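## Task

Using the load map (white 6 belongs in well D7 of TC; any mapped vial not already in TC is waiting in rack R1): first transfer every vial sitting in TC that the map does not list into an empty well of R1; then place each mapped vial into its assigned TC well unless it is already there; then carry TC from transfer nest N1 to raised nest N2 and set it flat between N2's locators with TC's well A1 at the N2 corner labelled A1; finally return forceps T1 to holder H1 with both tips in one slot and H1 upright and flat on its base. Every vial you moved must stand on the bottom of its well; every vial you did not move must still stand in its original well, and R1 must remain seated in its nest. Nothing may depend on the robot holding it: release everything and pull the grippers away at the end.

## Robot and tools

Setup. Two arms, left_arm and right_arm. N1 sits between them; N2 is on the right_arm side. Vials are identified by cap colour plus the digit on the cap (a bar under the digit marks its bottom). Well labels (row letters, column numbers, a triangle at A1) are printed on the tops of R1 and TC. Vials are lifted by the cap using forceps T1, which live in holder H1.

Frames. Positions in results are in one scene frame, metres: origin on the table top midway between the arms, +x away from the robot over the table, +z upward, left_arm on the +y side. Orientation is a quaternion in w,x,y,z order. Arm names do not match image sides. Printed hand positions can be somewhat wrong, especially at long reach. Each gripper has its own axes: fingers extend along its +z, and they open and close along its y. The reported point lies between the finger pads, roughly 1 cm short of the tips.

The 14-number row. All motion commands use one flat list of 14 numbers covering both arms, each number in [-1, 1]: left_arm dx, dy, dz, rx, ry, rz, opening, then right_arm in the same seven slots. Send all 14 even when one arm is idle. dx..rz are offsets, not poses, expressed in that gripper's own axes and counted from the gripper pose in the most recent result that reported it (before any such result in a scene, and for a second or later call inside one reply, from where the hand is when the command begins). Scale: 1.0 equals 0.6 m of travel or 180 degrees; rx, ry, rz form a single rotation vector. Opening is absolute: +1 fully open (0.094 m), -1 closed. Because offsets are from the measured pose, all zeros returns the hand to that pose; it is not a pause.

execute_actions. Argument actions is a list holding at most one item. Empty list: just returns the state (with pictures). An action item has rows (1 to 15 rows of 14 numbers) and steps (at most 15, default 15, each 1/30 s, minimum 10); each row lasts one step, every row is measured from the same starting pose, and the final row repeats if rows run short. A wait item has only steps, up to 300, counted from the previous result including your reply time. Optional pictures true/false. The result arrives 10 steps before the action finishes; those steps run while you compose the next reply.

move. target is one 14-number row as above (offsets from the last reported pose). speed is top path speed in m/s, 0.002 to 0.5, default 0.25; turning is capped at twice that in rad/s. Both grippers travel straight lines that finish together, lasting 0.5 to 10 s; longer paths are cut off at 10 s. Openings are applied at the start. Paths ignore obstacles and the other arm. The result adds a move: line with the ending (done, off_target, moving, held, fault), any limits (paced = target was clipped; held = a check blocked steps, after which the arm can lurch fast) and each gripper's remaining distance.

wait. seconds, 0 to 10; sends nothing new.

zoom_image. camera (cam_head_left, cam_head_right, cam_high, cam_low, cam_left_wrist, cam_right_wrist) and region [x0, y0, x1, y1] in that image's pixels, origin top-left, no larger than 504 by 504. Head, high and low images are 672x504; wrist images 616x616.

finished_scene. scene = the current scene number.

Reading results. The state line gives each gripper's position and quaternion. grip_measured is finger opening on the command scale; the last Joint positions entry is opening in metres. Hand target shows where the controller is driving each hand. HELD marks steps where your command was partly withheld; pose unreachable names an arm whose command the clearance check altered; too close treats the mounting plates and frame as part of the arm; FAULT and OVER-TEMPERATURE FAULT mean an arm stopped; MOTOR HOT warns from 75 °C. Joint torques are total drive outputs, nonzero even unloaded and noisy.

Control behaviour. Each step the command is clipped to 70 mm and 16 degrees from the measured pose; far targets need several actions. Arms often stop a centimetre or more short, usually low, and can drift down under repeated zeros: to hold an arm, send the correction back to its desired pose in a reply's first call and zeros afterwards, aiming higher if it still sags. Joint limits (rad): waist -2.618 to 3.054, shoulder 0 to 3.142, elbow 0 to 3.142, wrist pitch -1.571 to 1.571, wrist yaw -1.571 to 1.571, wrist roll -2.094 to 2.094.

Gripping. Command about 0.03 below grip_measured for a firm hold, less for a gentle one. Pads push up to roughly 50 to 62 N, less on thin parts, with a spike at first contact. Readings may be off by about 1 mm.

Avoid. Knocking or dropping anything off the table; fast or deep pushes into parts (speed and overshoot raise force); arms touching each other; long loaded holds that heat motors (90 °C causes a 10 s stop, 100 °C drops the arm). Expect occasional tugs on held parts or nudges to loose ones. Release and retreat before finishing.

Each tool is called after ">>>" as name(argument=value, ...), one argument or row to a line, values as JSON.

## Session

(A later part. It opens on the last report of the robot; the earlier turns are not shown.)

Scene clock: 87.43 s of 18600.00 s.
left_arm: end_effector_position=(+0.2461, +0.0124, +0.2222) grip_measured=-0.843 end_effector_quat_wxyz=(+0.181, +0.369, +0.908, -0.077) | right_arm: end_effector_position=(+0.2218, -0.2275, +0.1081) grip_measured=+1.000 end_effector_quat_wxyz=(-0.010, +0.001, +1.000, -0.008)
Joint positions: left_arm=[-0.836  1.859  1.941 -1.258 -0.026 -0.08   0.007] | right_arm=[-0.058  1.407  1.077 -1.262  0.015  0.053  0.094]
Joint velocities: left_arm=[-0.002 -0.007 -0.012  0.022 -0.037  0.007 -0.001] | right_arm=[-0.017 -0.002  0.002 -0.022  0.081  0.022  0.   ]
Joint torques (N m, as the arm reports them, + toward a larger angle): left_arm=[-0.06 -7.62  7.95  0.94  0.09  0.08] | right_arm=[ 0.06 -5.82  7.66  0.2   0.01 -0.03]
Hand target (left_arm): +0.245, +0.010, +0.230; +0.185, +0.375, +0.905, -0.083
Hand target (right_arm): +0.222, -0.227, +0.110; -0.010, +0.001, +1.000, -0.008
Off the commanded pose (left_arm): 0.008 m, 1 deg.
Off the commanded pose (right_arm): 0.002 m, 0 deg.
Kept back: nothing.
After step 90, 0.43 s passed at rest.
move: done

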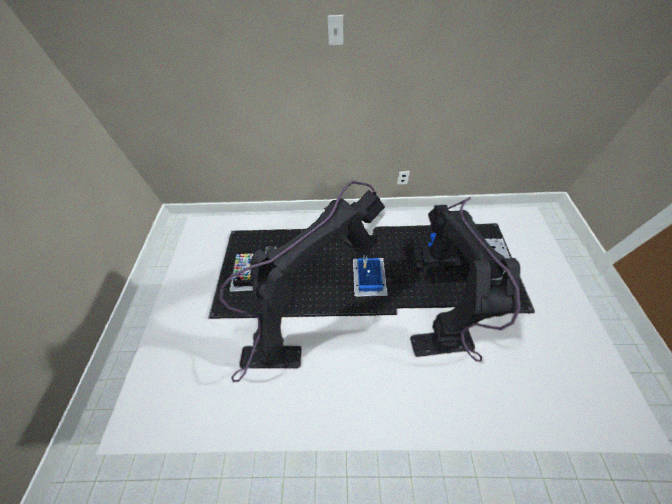

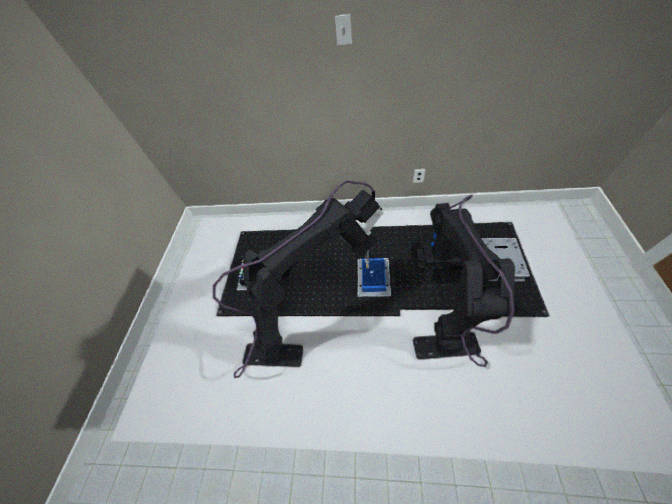

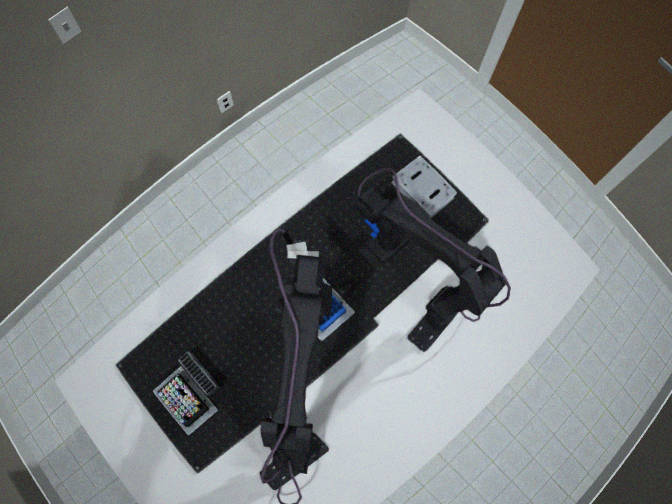

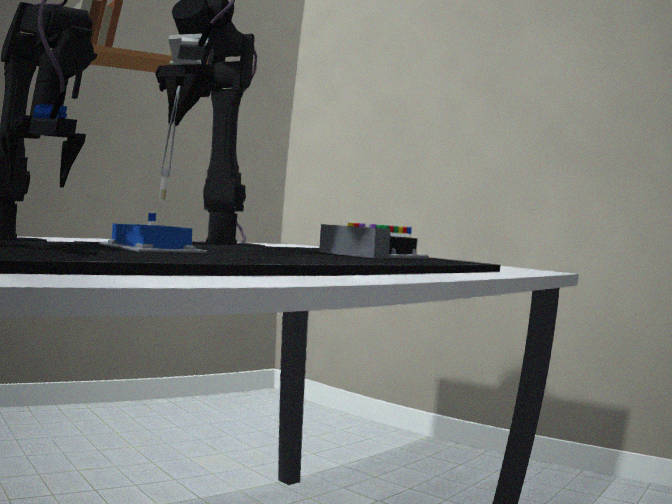

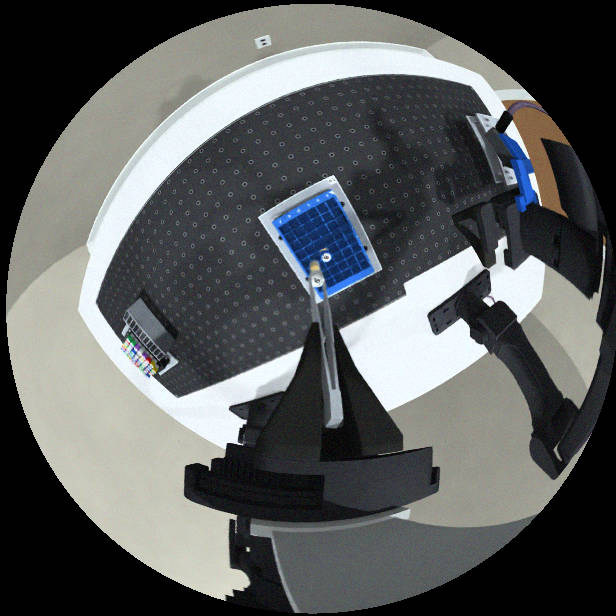

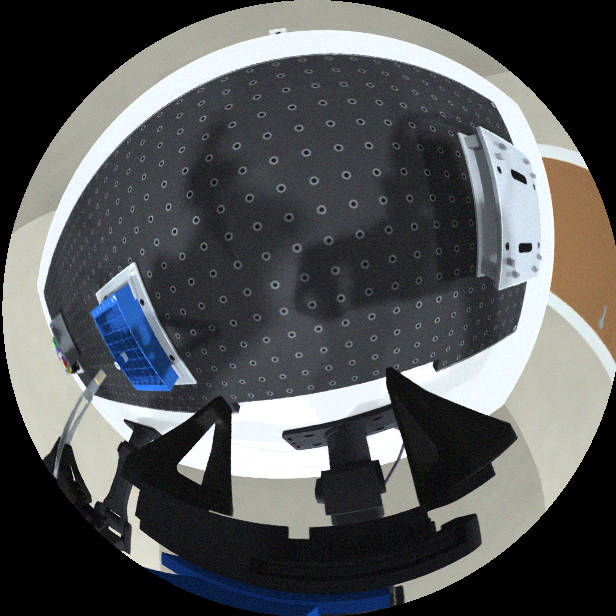

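>>> move(
  target=[0.0275,-0.0582,0.0264,0.01119,-0.00806,0.02428,-0.85,0,0,-0.003,0,0,0,1],
  speed=0.08,
)

>>> zoom_image(
  camera="cam_left_wrist",
  region=[265, 210, 365, 310],
)

>>> zoom_image(
  camera="cam_low",
  region=[90, 140, 210, 260],
)

Scene clock: 94.37 s of 18600.00 s.
left_arm: end_effector_position=(+0.2152, -0.0041, +0.1932) grip_measured=-0.843 end_effector_quat_wxyz=(+0.172, +0.407, +0.893, -0.081) | right_arm: end_effector_position=(+0.2218, -0.2275, +0.1081) grip_measured=+1.000 end_effector_quat_wxyz=(-0.010, +0.001, +1.000, -0.008)
Joint positions: left_arm=[-0.917  1.813  1.767 -1.144 -0.026 -0.078  0.007] | right_arm=[-0.058  1.407  1.077 -1.262  0.015  0.053  0.094]
Joint velocities: left_arm=[-0.002 -0.002  0.012  0.022  0.037 -0.022  0.001] | right_arm=[ 0.002 -0.002 -0.007  0.051 -0.022  0.051  0.   ]
Joint torques (N m, as the arm reports them, + toward a larger angle): left_arm=[-0.32 -9.42  4.83  1.26 -0.01 -0.07] | right_arm=[ 0.08 -5.83  7.67  0.19  0.   -0.02]
Hand target (left_arm): +0.215, -0.007, +0.202; +0.188, +0.406, +0.890, -0.091
Hand target (right_arm): +0.222, -0.227, +0.110; -0.010, +0.001, +1.000, -0.008
Off the commanded pose (left_arm): 0.009 m, 2 deg.
Off the commanded pose (right_arm): 0.002 m, 0 deg.
Kept back: nothing.
After step 90, 2.87 s passed at rest.
move: done

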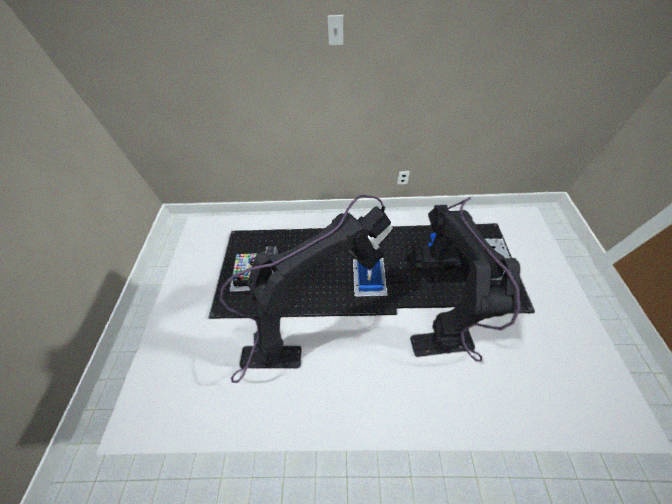

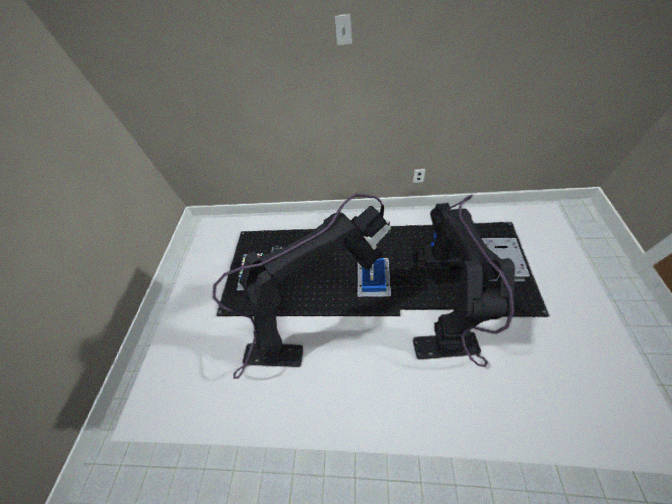

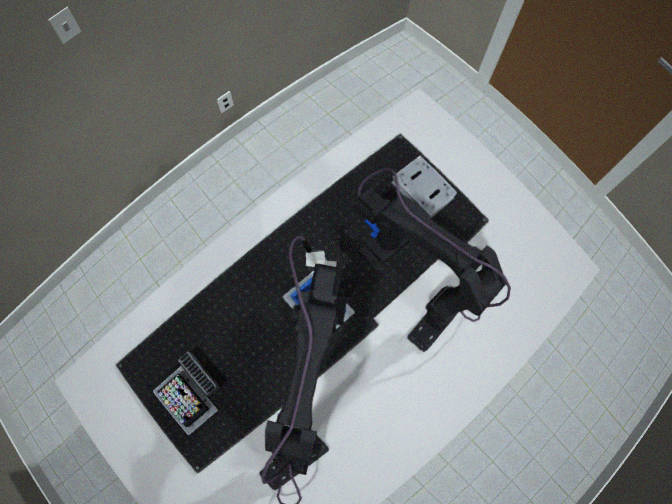

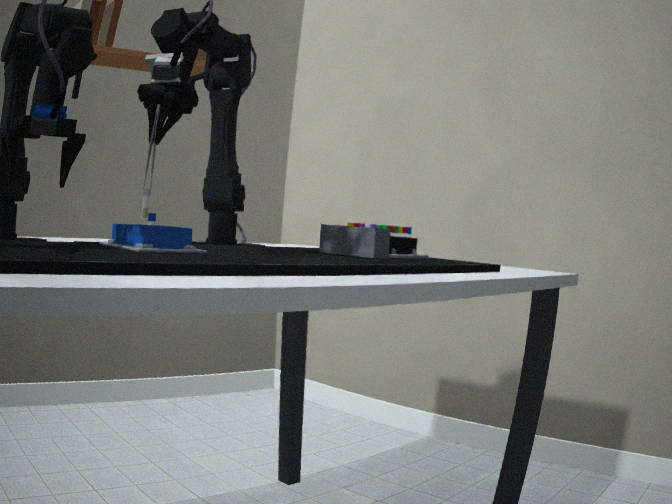

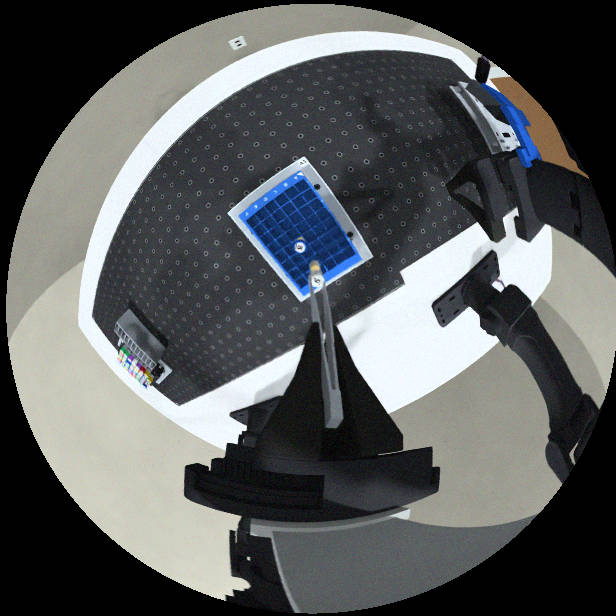

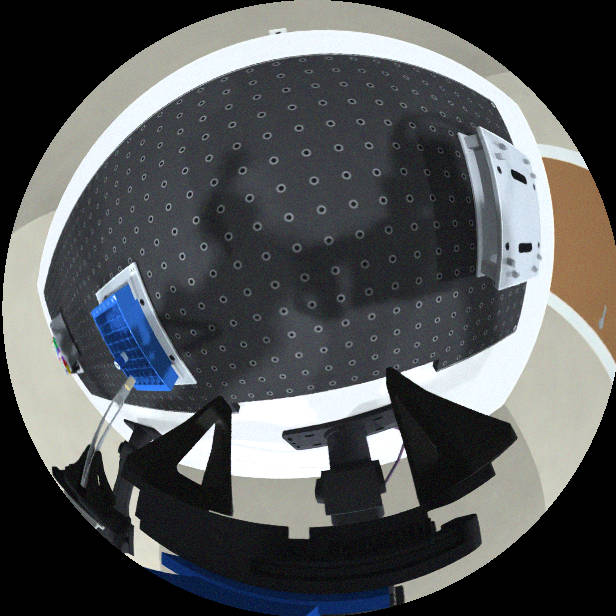

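Region (265, 210, 365, 310) of cam_left_wrist's 616x616 image, scaled by 5.040, with more detail than that image has.

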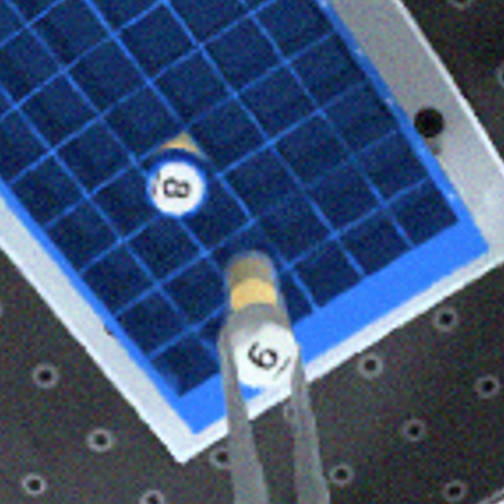

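Region (90, 140, 210, 260) of cam_low's 672x504 image, scaled by 4.200, with more detail than that image has.

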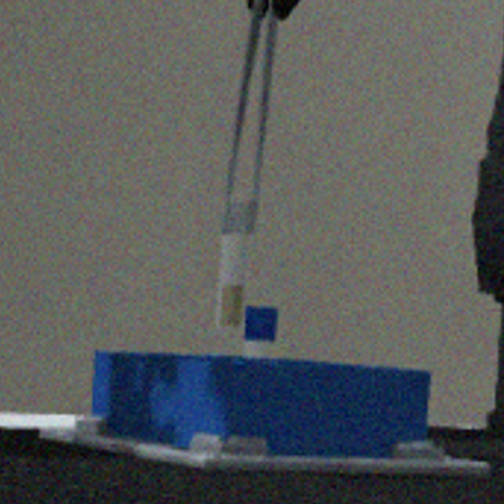

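>>> execute_actions(
  actions=[],
)

>>> zoom_image(
  camera="cam_left_wrist",
  region=[285, 230, 345, 290],
)

>>> zoom_image(
  camera="cam_right_wrist",
  region=[70, 320, 200, 450],
)

>>> zoom_image(
  camera="cam_head_left",
  region=[340, 240, 400, 300],
)

Scene clock: 95.47 s of 18600.00 s.
left_arm: end_effector_position=(+0.2154, -0.0044, +0.1933) grip_measured=-0.843 end_effector_quat_wxyz=(+0.172, +0.407, +0.893, -0.081) | right_arm: end_effector_position=(+0.2218, -0.2275, +0.1081) grip_measured=+1.000 end_effector_quat_wxyz=(-0.010, +0.001, +1.000, -0.008)
Joint positions: left_arm=[-0.917  1.813  1.767 -1.143 -0.026 -0.078  0.007] | right_arm=[-0.058  1.407  1.077 -1.262  0.015  0.053  0.094]
Joint velocities: left_arm=[-0.002  0.012  0.012  0.037 -0.007 -0.081 -0.   ] | right_arm=[-0.002 -0.007 -0.007  0.007  0.051 -0.037  0.   ]
Joint torques (N m, as the arm reports them, + toward a larger angle): left_arm=[-0.32 -9.38  4.87  1.28  0.01 -0.07] | right_arm=[ 0.06 -5.79  7.67  0.2   0.01 -0.01]
Hand target (left_arm): +0.215, -0.007, +0.202; +0.189, +0.406, +0.890, -0.091
Hand target (right_arm): +0.222, -0.227, +0.110; -0.010, +0.001, +1.000, -0.008
Off the commanded pose (left_arm): 0.008 m, 2 deg.
Off the commanded pose (right_arm): 0.002 m, 0 deg.
Kept back: nothing.
Steps of this call (steps 1 to 33: nothing new was sent). Readings (end_effector_position):
1: left_arm (+0.2153, -0.0042, +0.1932) | right_arm (+0.2218, -0.2275, +0.1081)
2: left_arm (+0.2153, -0.0042, +0.1932) | right_arm (+0.2218, -0.2275, +0.1081)
4: left_arm (+0.2153, -0.0043, +0.1932) | right_arm (+0.2218, -0.2275, +0.1081)
8: left_arm (+0.2154, -0.0043, +0.1933) | right_arm (+0.2218, -0.2275, +0.1081)
33: the state above

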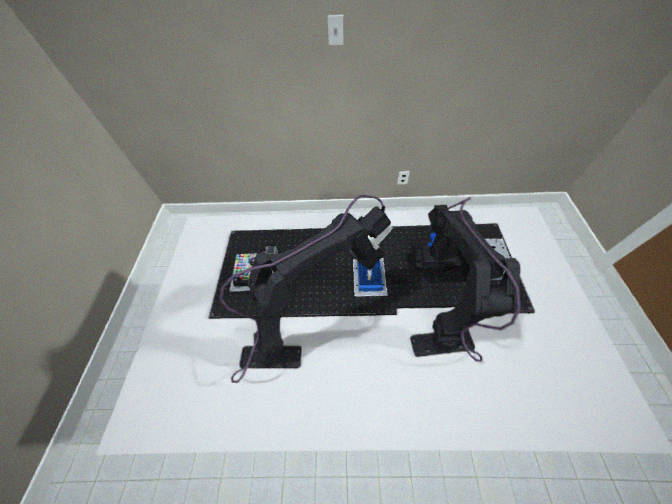

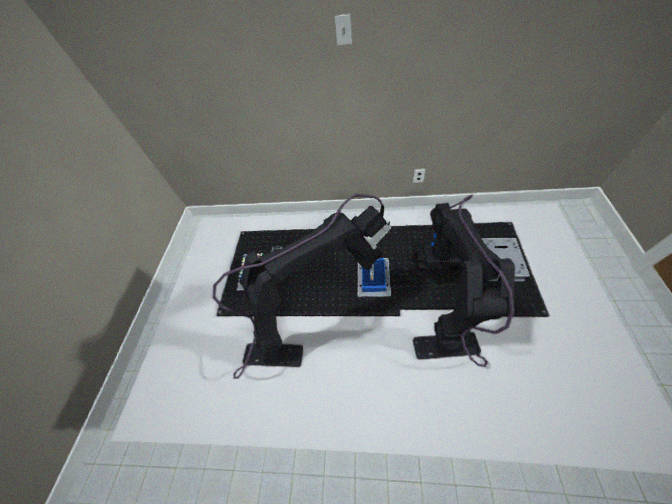

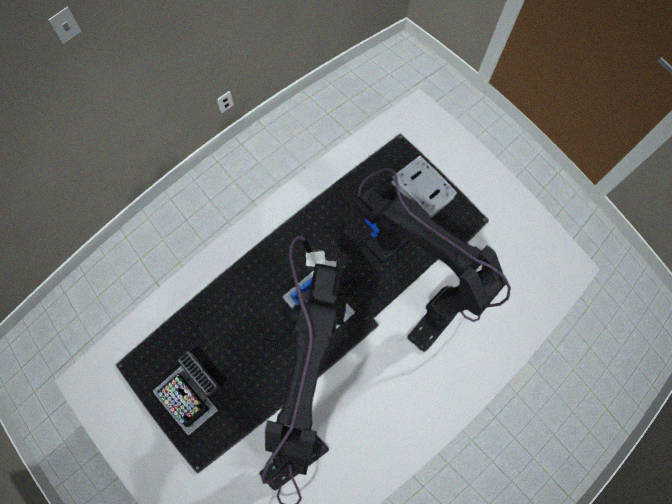

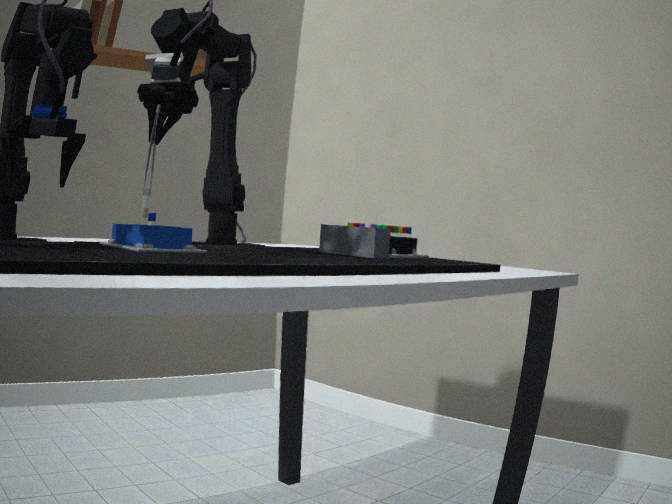

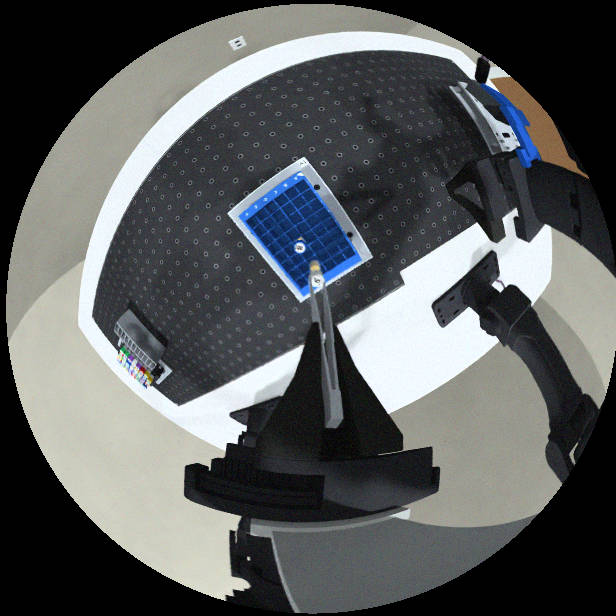

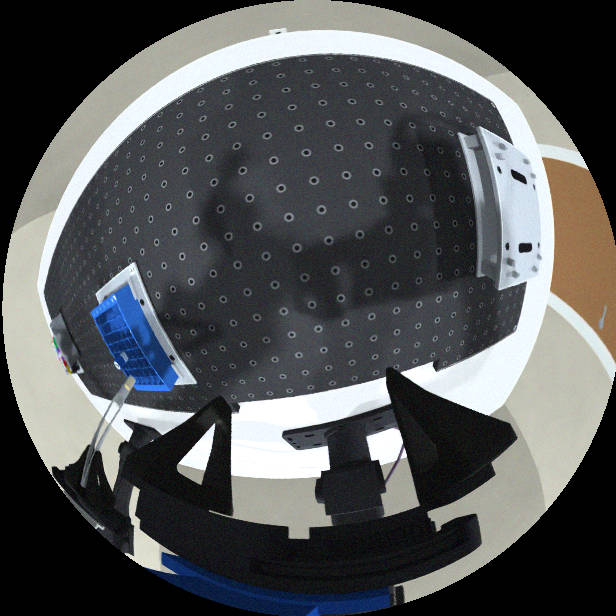

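Region (285, 230, 345, 290) of cam_left_wrist's 616x616 image, scaled by 8.400, with more detail than that image has.

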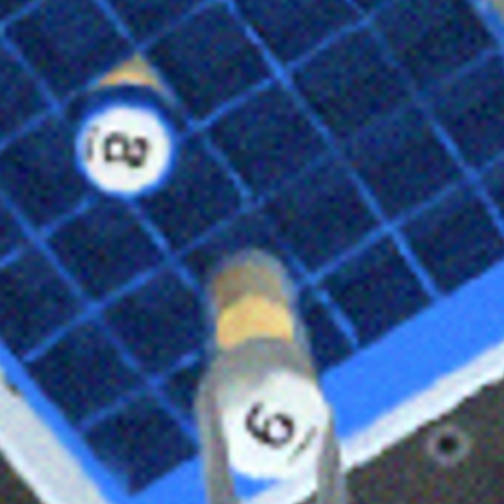

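Region (70, 320, 200, 450) of cam_right_wrist's 616x616 image, scaled by 3.877, with more detail than that image has.

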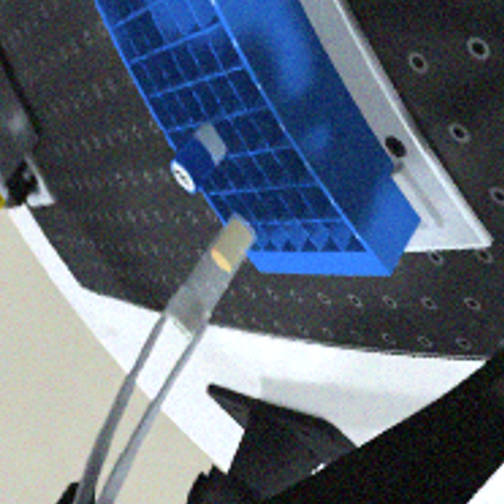

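Region (340, 240, 400, 300) of cam_head_left's 672x504 image, scaled by 8.400, with more detail than that image has.

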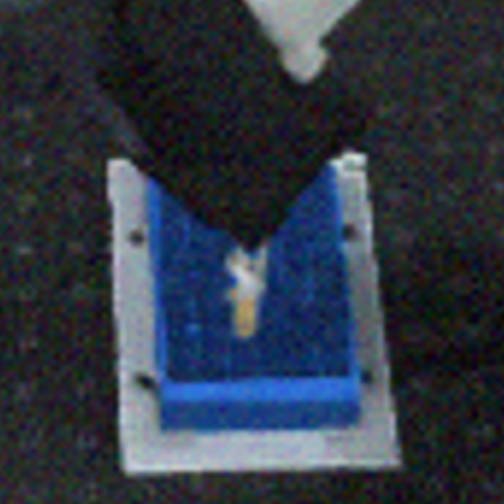

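>>> execute_actions(
  actions=[
    {"rows": [[-0.00783,0.001,-0.01193,0.0006,-0.01238,-0.0009,-0.85,0,0,-0.003,0,0,0,1],[-0.00726,0.002,-0.0109,0.0004,-0.01248,-0.0013,-0.85,0,0,-0.003,0,0,0,1],[-0.00668,0.003,-0.0099,0.0003,-0.01257,-0.0017,-0.85,0,0,-0.003,0,0,0,1],[-0.00611,0.0039,-0.00886,0.0002,-0.01267,-0.0021,-0.85,0,0,-0.003,0,0,0,1],[-0.00553,0.00395,-0.00784,0.0002,-0.01276,-0.0021,-0.85,0,0,-0.003,0,0,0,1],[-0.00496,0.00397,-0.00682,0.0002,-0.01286,-0.0021,-0.85,0,0,-0.003,0,0,0,1],[-0.00439,0.00399,-0.00579,0.0002,-0.01295,-0.0021,-0.85,0,0,-0.003,0,0,0,1],[-0.00381,0.004,-0.00477,0.00025,-0.01305,-0.0021,-0.85,0,0,-0.003,0,0,0,1],[-0.00324,0.00402,-0.00375,0.00025,-0.01314,-0.0021,-0.85,0,0,-0.003,0,0,0,1],[-0.00266,0.00403,-0.00272,0.00025,-0.01324,-0.0021,-0.85,0,0,-0.003,0,0,0,1],[-0.00209,0.00405,-0.0017,0.00025,-0.01333,-0.0021,-0.85,0,0,-0.003,0,0,0,1]], "steps": 15},
  ],
)

>>> wait(
  seconds=0.5,
)

>>> zoom_image(
  camera="cam_left_wrist",
  region=[285, 230, 345, 290],
)

>>> zoom_image(
  camera="cam_right_wrist",
  region=[100, 340, 170, 410],
)

Scene clock: 98.27 s of 18600.00 s.
left_arm: end_effector_position=(+0.2152, -0.0041, +0.1919) grip_measured=-0.843 end_effector_quat_wxyz=(+0.173, +0.407, +0.893, -0.082) | right_arm: end_effector_position=(+0.2218, -0.2275, +0.1081) grip_measured=+1.000 end_effector_quat_wxyz=(-0.010, +0.001, +1.000, -0.008)
Joint positions: left_arm=[-0.917  1.809  1.757 -1.135 -0.026 -0.078  0.007] | right_arm=[-0.058  1.407  1.077 -1.262  0.015  0.053  0.094]
Joint velocities: left_arm=[ 0.012 -0.046 -0.139  0.081  0.007  0.037 -0.   ] | right_arm=[-0.012 -0.002 -0.002 -0.037  0.022 -0.037  0.   ]
Joint torques (N m, as the arm reports them, + toward a larger angle): left_arm=[ 0.52 -9.28  4.85  1.25  0.01 -0.03] | right_arm=[ 0.07 -5.8   7.67  0.21  0.   -0.02]
Steps of this call (steps 1 to 79: nothing new was sent; steps 80 to 84: the first 5 steps of this action). Readings (end_effector_position):
80: left_arm (+0.2154, -0.0044, +0.1933) | right_arm (+0.2218, -0.2275, +0.1081)
81: left_arm (+0.2155, -0.0045, +0.1933) | right_arm (+0.2218, -0.2275, +0.1081)
83: left_arm (+0.2154, -0.0044, +0.1927) | right_arm (+0.2218, -0.2275, +0.1081)
84: the state above

Scene clock: 99.10 s of 18600.00 s.
left_arm: end_effector_position=(+0.2145, -0.0032, +0.1850) grip_measured=-0.843 end_effector_quat_wxyz=(+0.172, +0.407, +0.893, -0.081) | right_arm: end_effector_position=(+0.2218, -0.2275, +0.1081) grip_measured=+1.000 end_effector_quat_wxyz=(-0.010, +0.001, +1.000, -0.008)
Joint positions: left_arm=[-0.917  1.801  1.72  -1.108 -0.026 -0.078  0.007] | right_arm=[-0.058  1.407  1.077 -1.262  0.015  0.053  0.094]
Joint velocities: left_arm=[-0.002 -0.007  0.017 -0.066 -0.007 -0.007  0.   ] | right_arm=[ 0.007  0.007  0.002 -0.066 -0.037 -0.037  0.   ]
Joint torques (N m, as the arm reports them, + toward a larger angle): left_arm=[ 0.47 -9.49  4.98  1.25 -0.01 -0.02] | right_arm=[ 0.07 -5.77  7.66  0.19  0.   -0.01]
Hand target (left_arm): +0.218, -0.003, +0.195; +0.190, +0.403, +0.891, -0.090
Hand target (right_arm): +0.222, -0.227, +0.110; -0.010, +0.001, +1.000, -0.008
Off the commanded pose (left_arm): 0.010 m, 2 deg.
Off the commanded pose (right_arm): 0.002 m, 0 deg.
Kept back: nothing.
Steps of this call (steps 1 to 10: the last 10 steps of your previous action; steps 11 to 25: nothing new was sent). Readings (end_effector_position):
1: left_arm (+0.2149, -0.0036, +0.1910) | right_arm (+0.2218, -0.2275, +0.1081)
2: left_arm (+0.2146, -0.0032, +0.1903) | right_arm (+0.2218, -0.2275, +0.1081)
4: left_arm (+0.2140, -0.0025, +0.1884) | right_arm (+0.2218, -0.2275, +0.1081)
8: left_arm (+0.2134, -0.0017, +0.1849) | right_arm (+0.2218, -0.2275, +0.1081)
25: the state above

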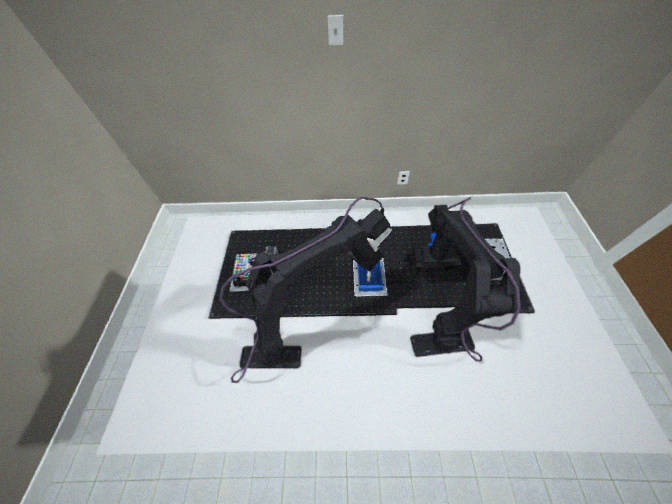

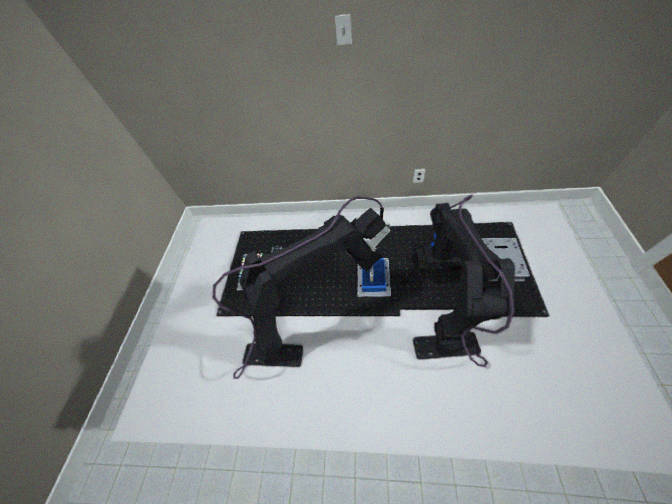

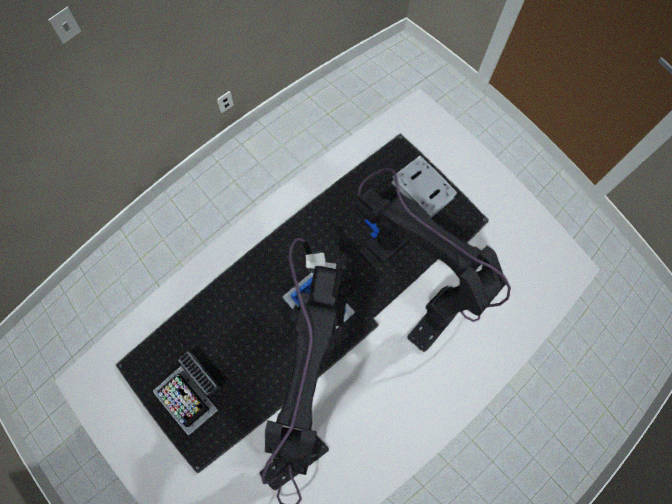

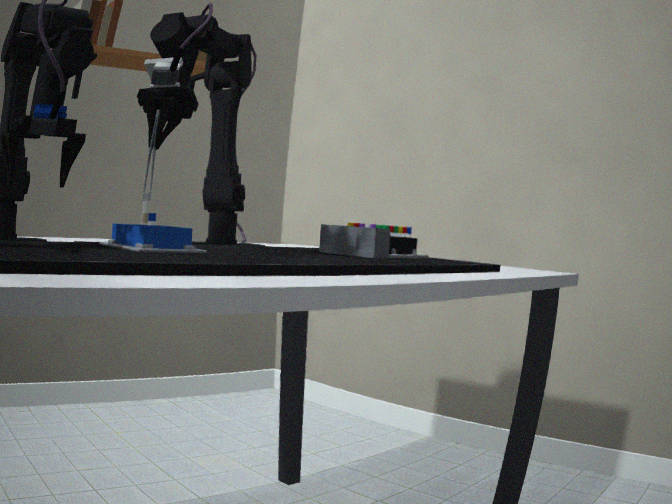

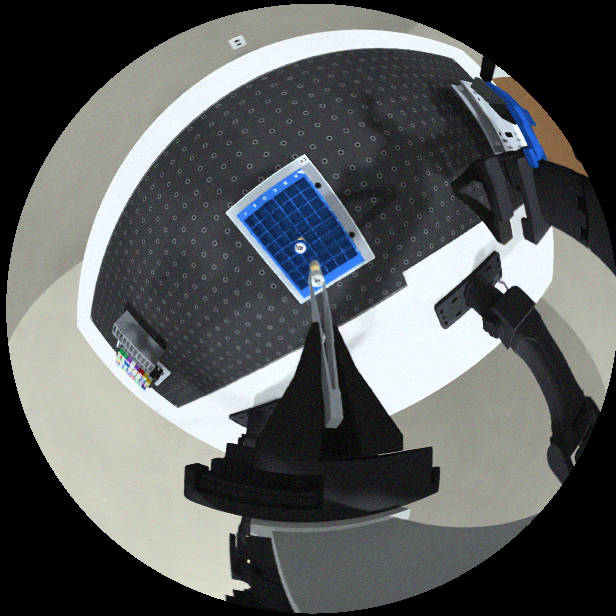

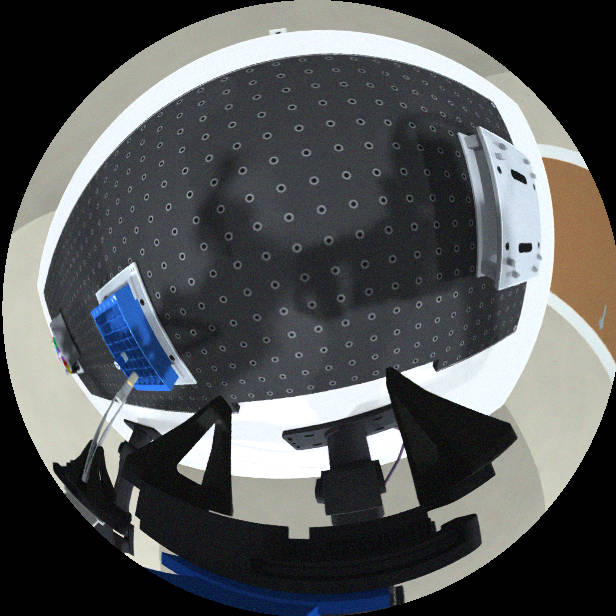

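Region (285, 230, 345, 290) of cam_left_wrist's 616x616 image, scaled by 8.400, with more detail than that image has.

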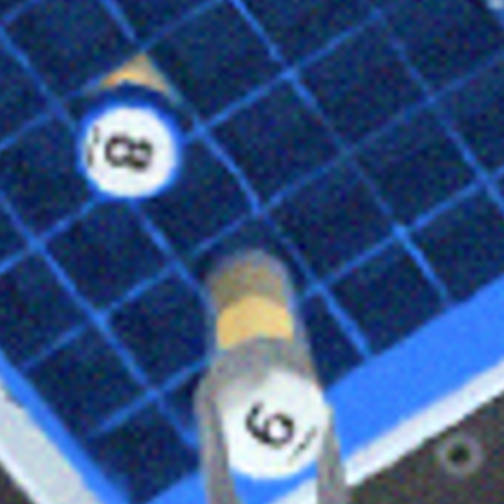

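Region (100, 340, 170, 410) of cam_right_wrist's 616x616 image, scaled by 7.200, with more detail than that image has.

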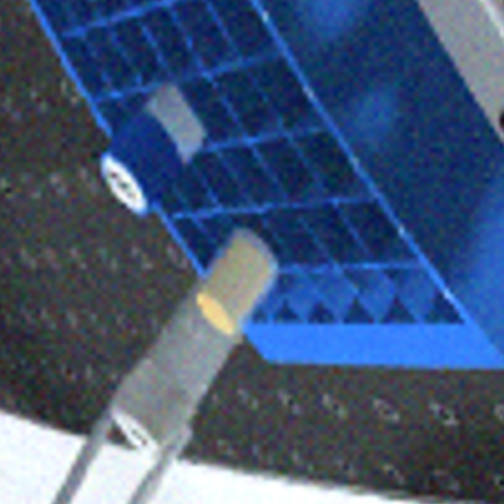

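>>> execute_actions(
  actions=[
    {"rows": [[-0.01259,0.00285,-0.01106,0.0004,-0.01378,-0.00181,-0.85,0,0,-0.003,0,0,0,1]], "steps": 10},
  ],
)

>>> wait(
  seconds=0.2,
)

>>> zoom_image(
  camera="cam_left_wrist",
  region=[295, 240, 335, 280],
)

>>> zoom_image(
  camera="cam_low",
  region=[110, 180, 190, 260],
)

Scene clock: 101.53 s of 18600.00 s.
left_arm: end_effector_position=(+0.2145, -0.0032, +0.1850) grip_measured=-0.843 end_effector_quat_wxyz=(+0.172, +0.407, +0.893, -0.081) | right_arm: end_effector_position=(+0.2218, -0.2275, +0.1081) grip_measured=+1.000 end_effector_quat_wxyz=(-0.010, +0.001, +1.000, -0.008)
Joint positions: left_arm=[-0.917  1.801  1.72  -1.108 -0.026 -0.078  0.007] | right_arm=[-0.058  1.407  1.077 -1.262  0.015  0.053  0.094]
Joint velocities: left_arm=[ 0.027  0.002  0.002 -0.022  0.037 -0.095 -0.   ] | right_arm=[ 0.002  0.002 -0.012  0.022  0.022 -0.007  0.   ]
Joint torques (N m, as the arm reports them, + toward a larger angle): left_arm=[ 0.54 -9.47  5.03  1.28 -0.02 -0.02] | right_arm=[ 0.1  -5.78  7.69  0.19  0.   -0.03]
Kept back: the last 10 steps of this action.
Steps of this call (steps 1 to 73: nothing new was sent). Readings (end_effector_position):
1: left_arm (+0.2145, -0.0032, +0.1850) | right_arm (+0.2218, -0.2275, +0.1081)
2: left_arm (+0.2145, -0.0032, +0.1850) | right_arm (+0.2218, -0.2275, +0.1081)
4: left_arm (+0.2145, -0.0032, +0.1850) | right_arm (+0.2218, -0.2275, +0.1081)
8: left_arm (+0.2145, -0.0032, +0.1850) | right_arm (+0.2218, -0.2275, +0.1081)
73: the state above

Scene clock: 102.07 s of 18600.00 s.
left_arm: end_effector_position=(+0.2149, -0.0037, +0.1853) grip_measured=-0.843 end_effector_quat_wxyz=(+0.173, +0.407, +0.893, -0.082) | right_arm: end_effector_position=(+0.2218, -0.2275, +0.1081) grip_measured=+1.000 end_effector_quat_wxyz=(-0.010, +0.001, +1.000, -0.008)
Joint positions: left_arm=[-0.917  1.801  1.72  -1.105 -0.026 -0.078  0.007] | right_arm=[-0.058  1.407  1.077 -1.262  0.015  0.053  0.094]
Joint velocities: left_arm=[-0.017  0.007  0.007  0.022 -0.051  0.022 -0.002] | right_arm=[ 0.002  0.002 -0.002 -0.051  0.007  0.051  0.   ]
Joint torques (N m, as the arm reports them, + toward a larger angle): left_arm=[ 0.48 -8.98  5.51  1.27 -0.01 -0.02] | right_arm=[ 0.13 -5.77  7.61  0.19  0.03 -0.03]
Hand target (left_arm): +0.219, -0.005, +0.194; +0.191, +0.403, +0.891, -0.091
Hand target (right_arm): +0.222, -0.227, +0.110; -0.010, +0.001, +1.000, -0.008
Off the commanded pose (left_arm): 0.010 m, 2 deg.
Off the commanded pose (right_arm): 0.002 m, 0 deg.
Kept back: nothing.
Steps of this call (steps 1 to 10: the last 10 steps of your previous action; steps 11 to 16: nothing new was sent). Readings (end_effector_position):
1: left_arm (+0.2146, -0.0032, +0.1851) | right_arm (+0.2218, -0.2275, +0.1081)
2: left_arm (+0.2146, -0.0033, +0.1851) | right_arm (+0.2218, -0.2275, +0.1081)
4: left_arm (+0.2147, -0.0035, +0.1852) | right_arm (+0.2218, -0.2275, +0.1081)
8: left_arm (+0.2148, -0.0036, +0.1852) | right_arm (+0.2218, -0.2275, +0.1081)
16: the state above

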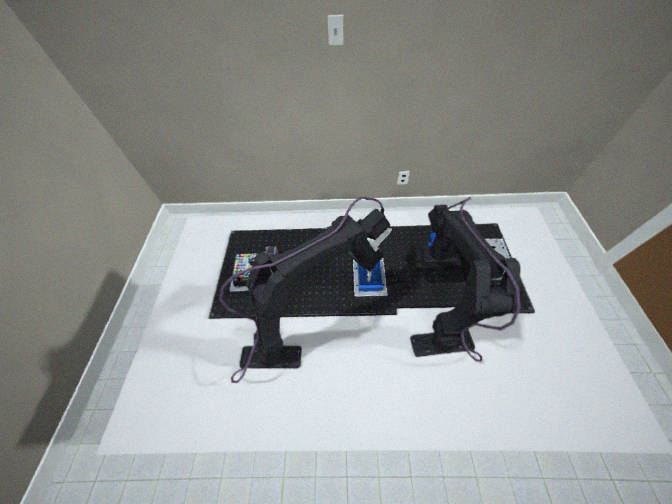

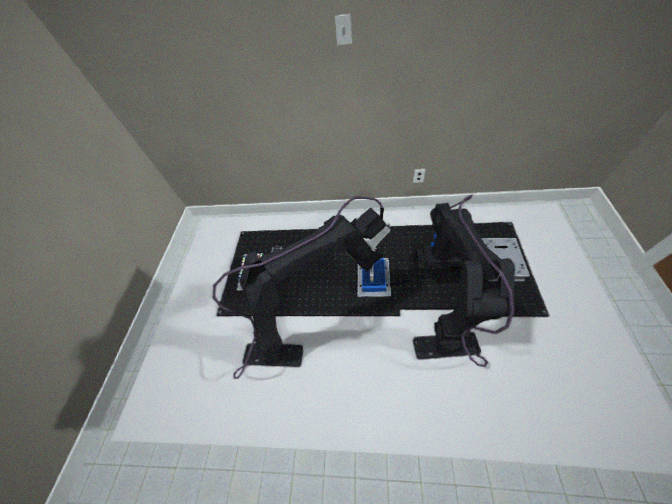

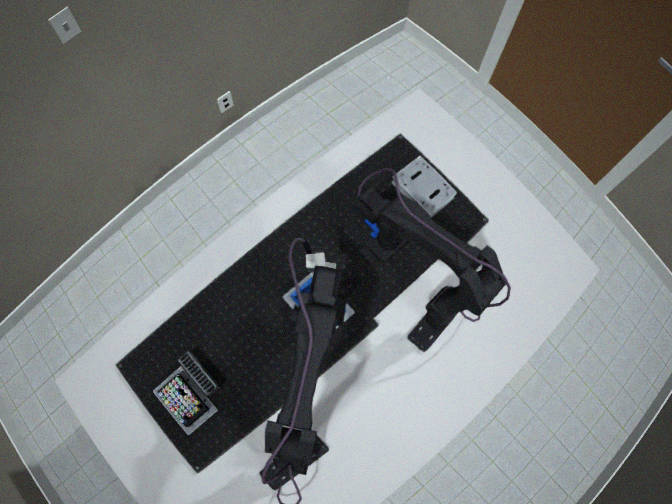

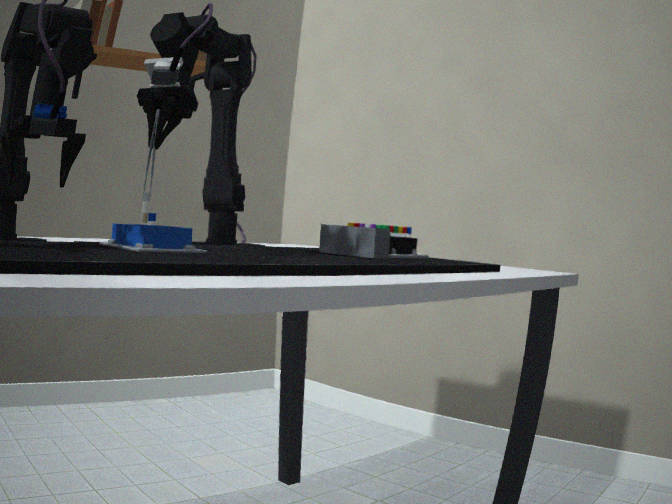

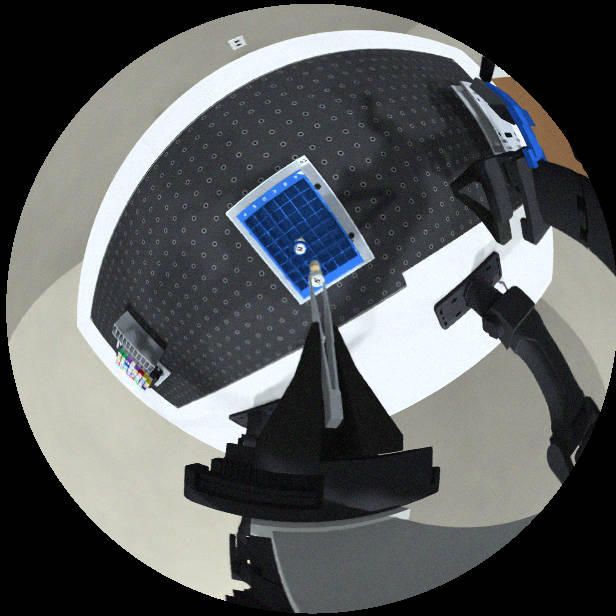

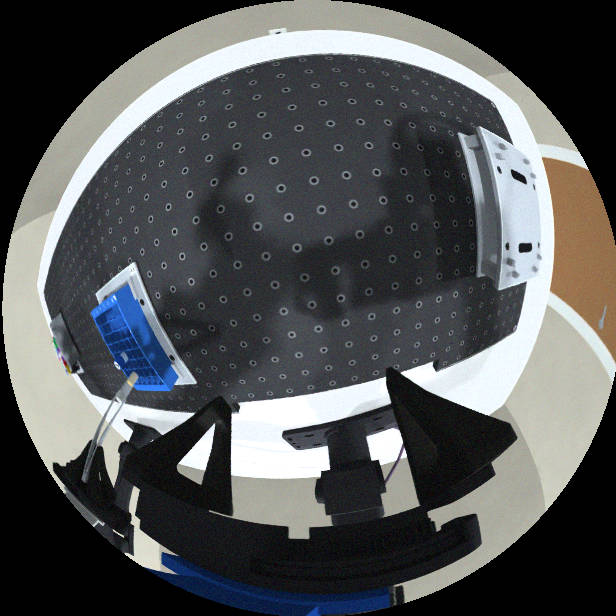

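Region (295, 240, 335, 280) of cam_left_wrist's 616x616 image, scaled by 12.600, with more detail than that image has.

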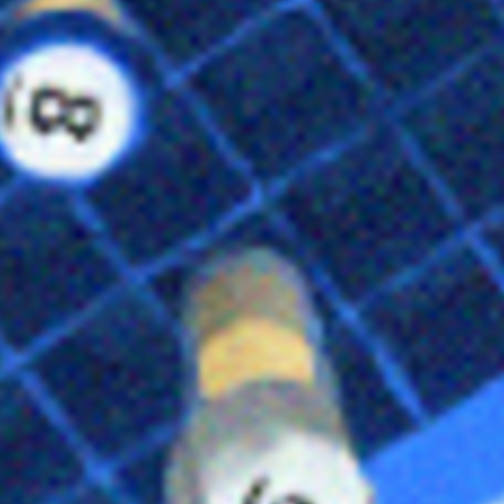

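Region (110, 180, 190, 260) of cam_low's 672x504 image, scaled by 6.300, with more detail than that image has.

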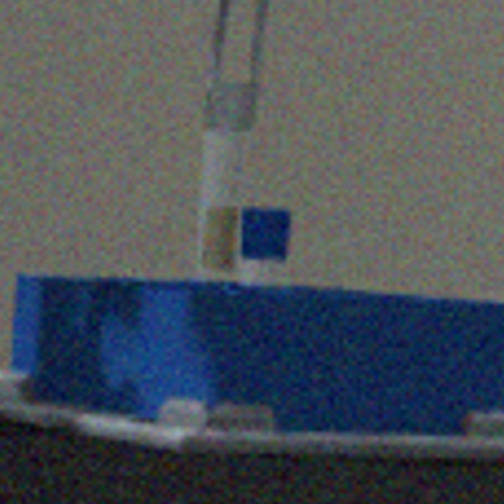

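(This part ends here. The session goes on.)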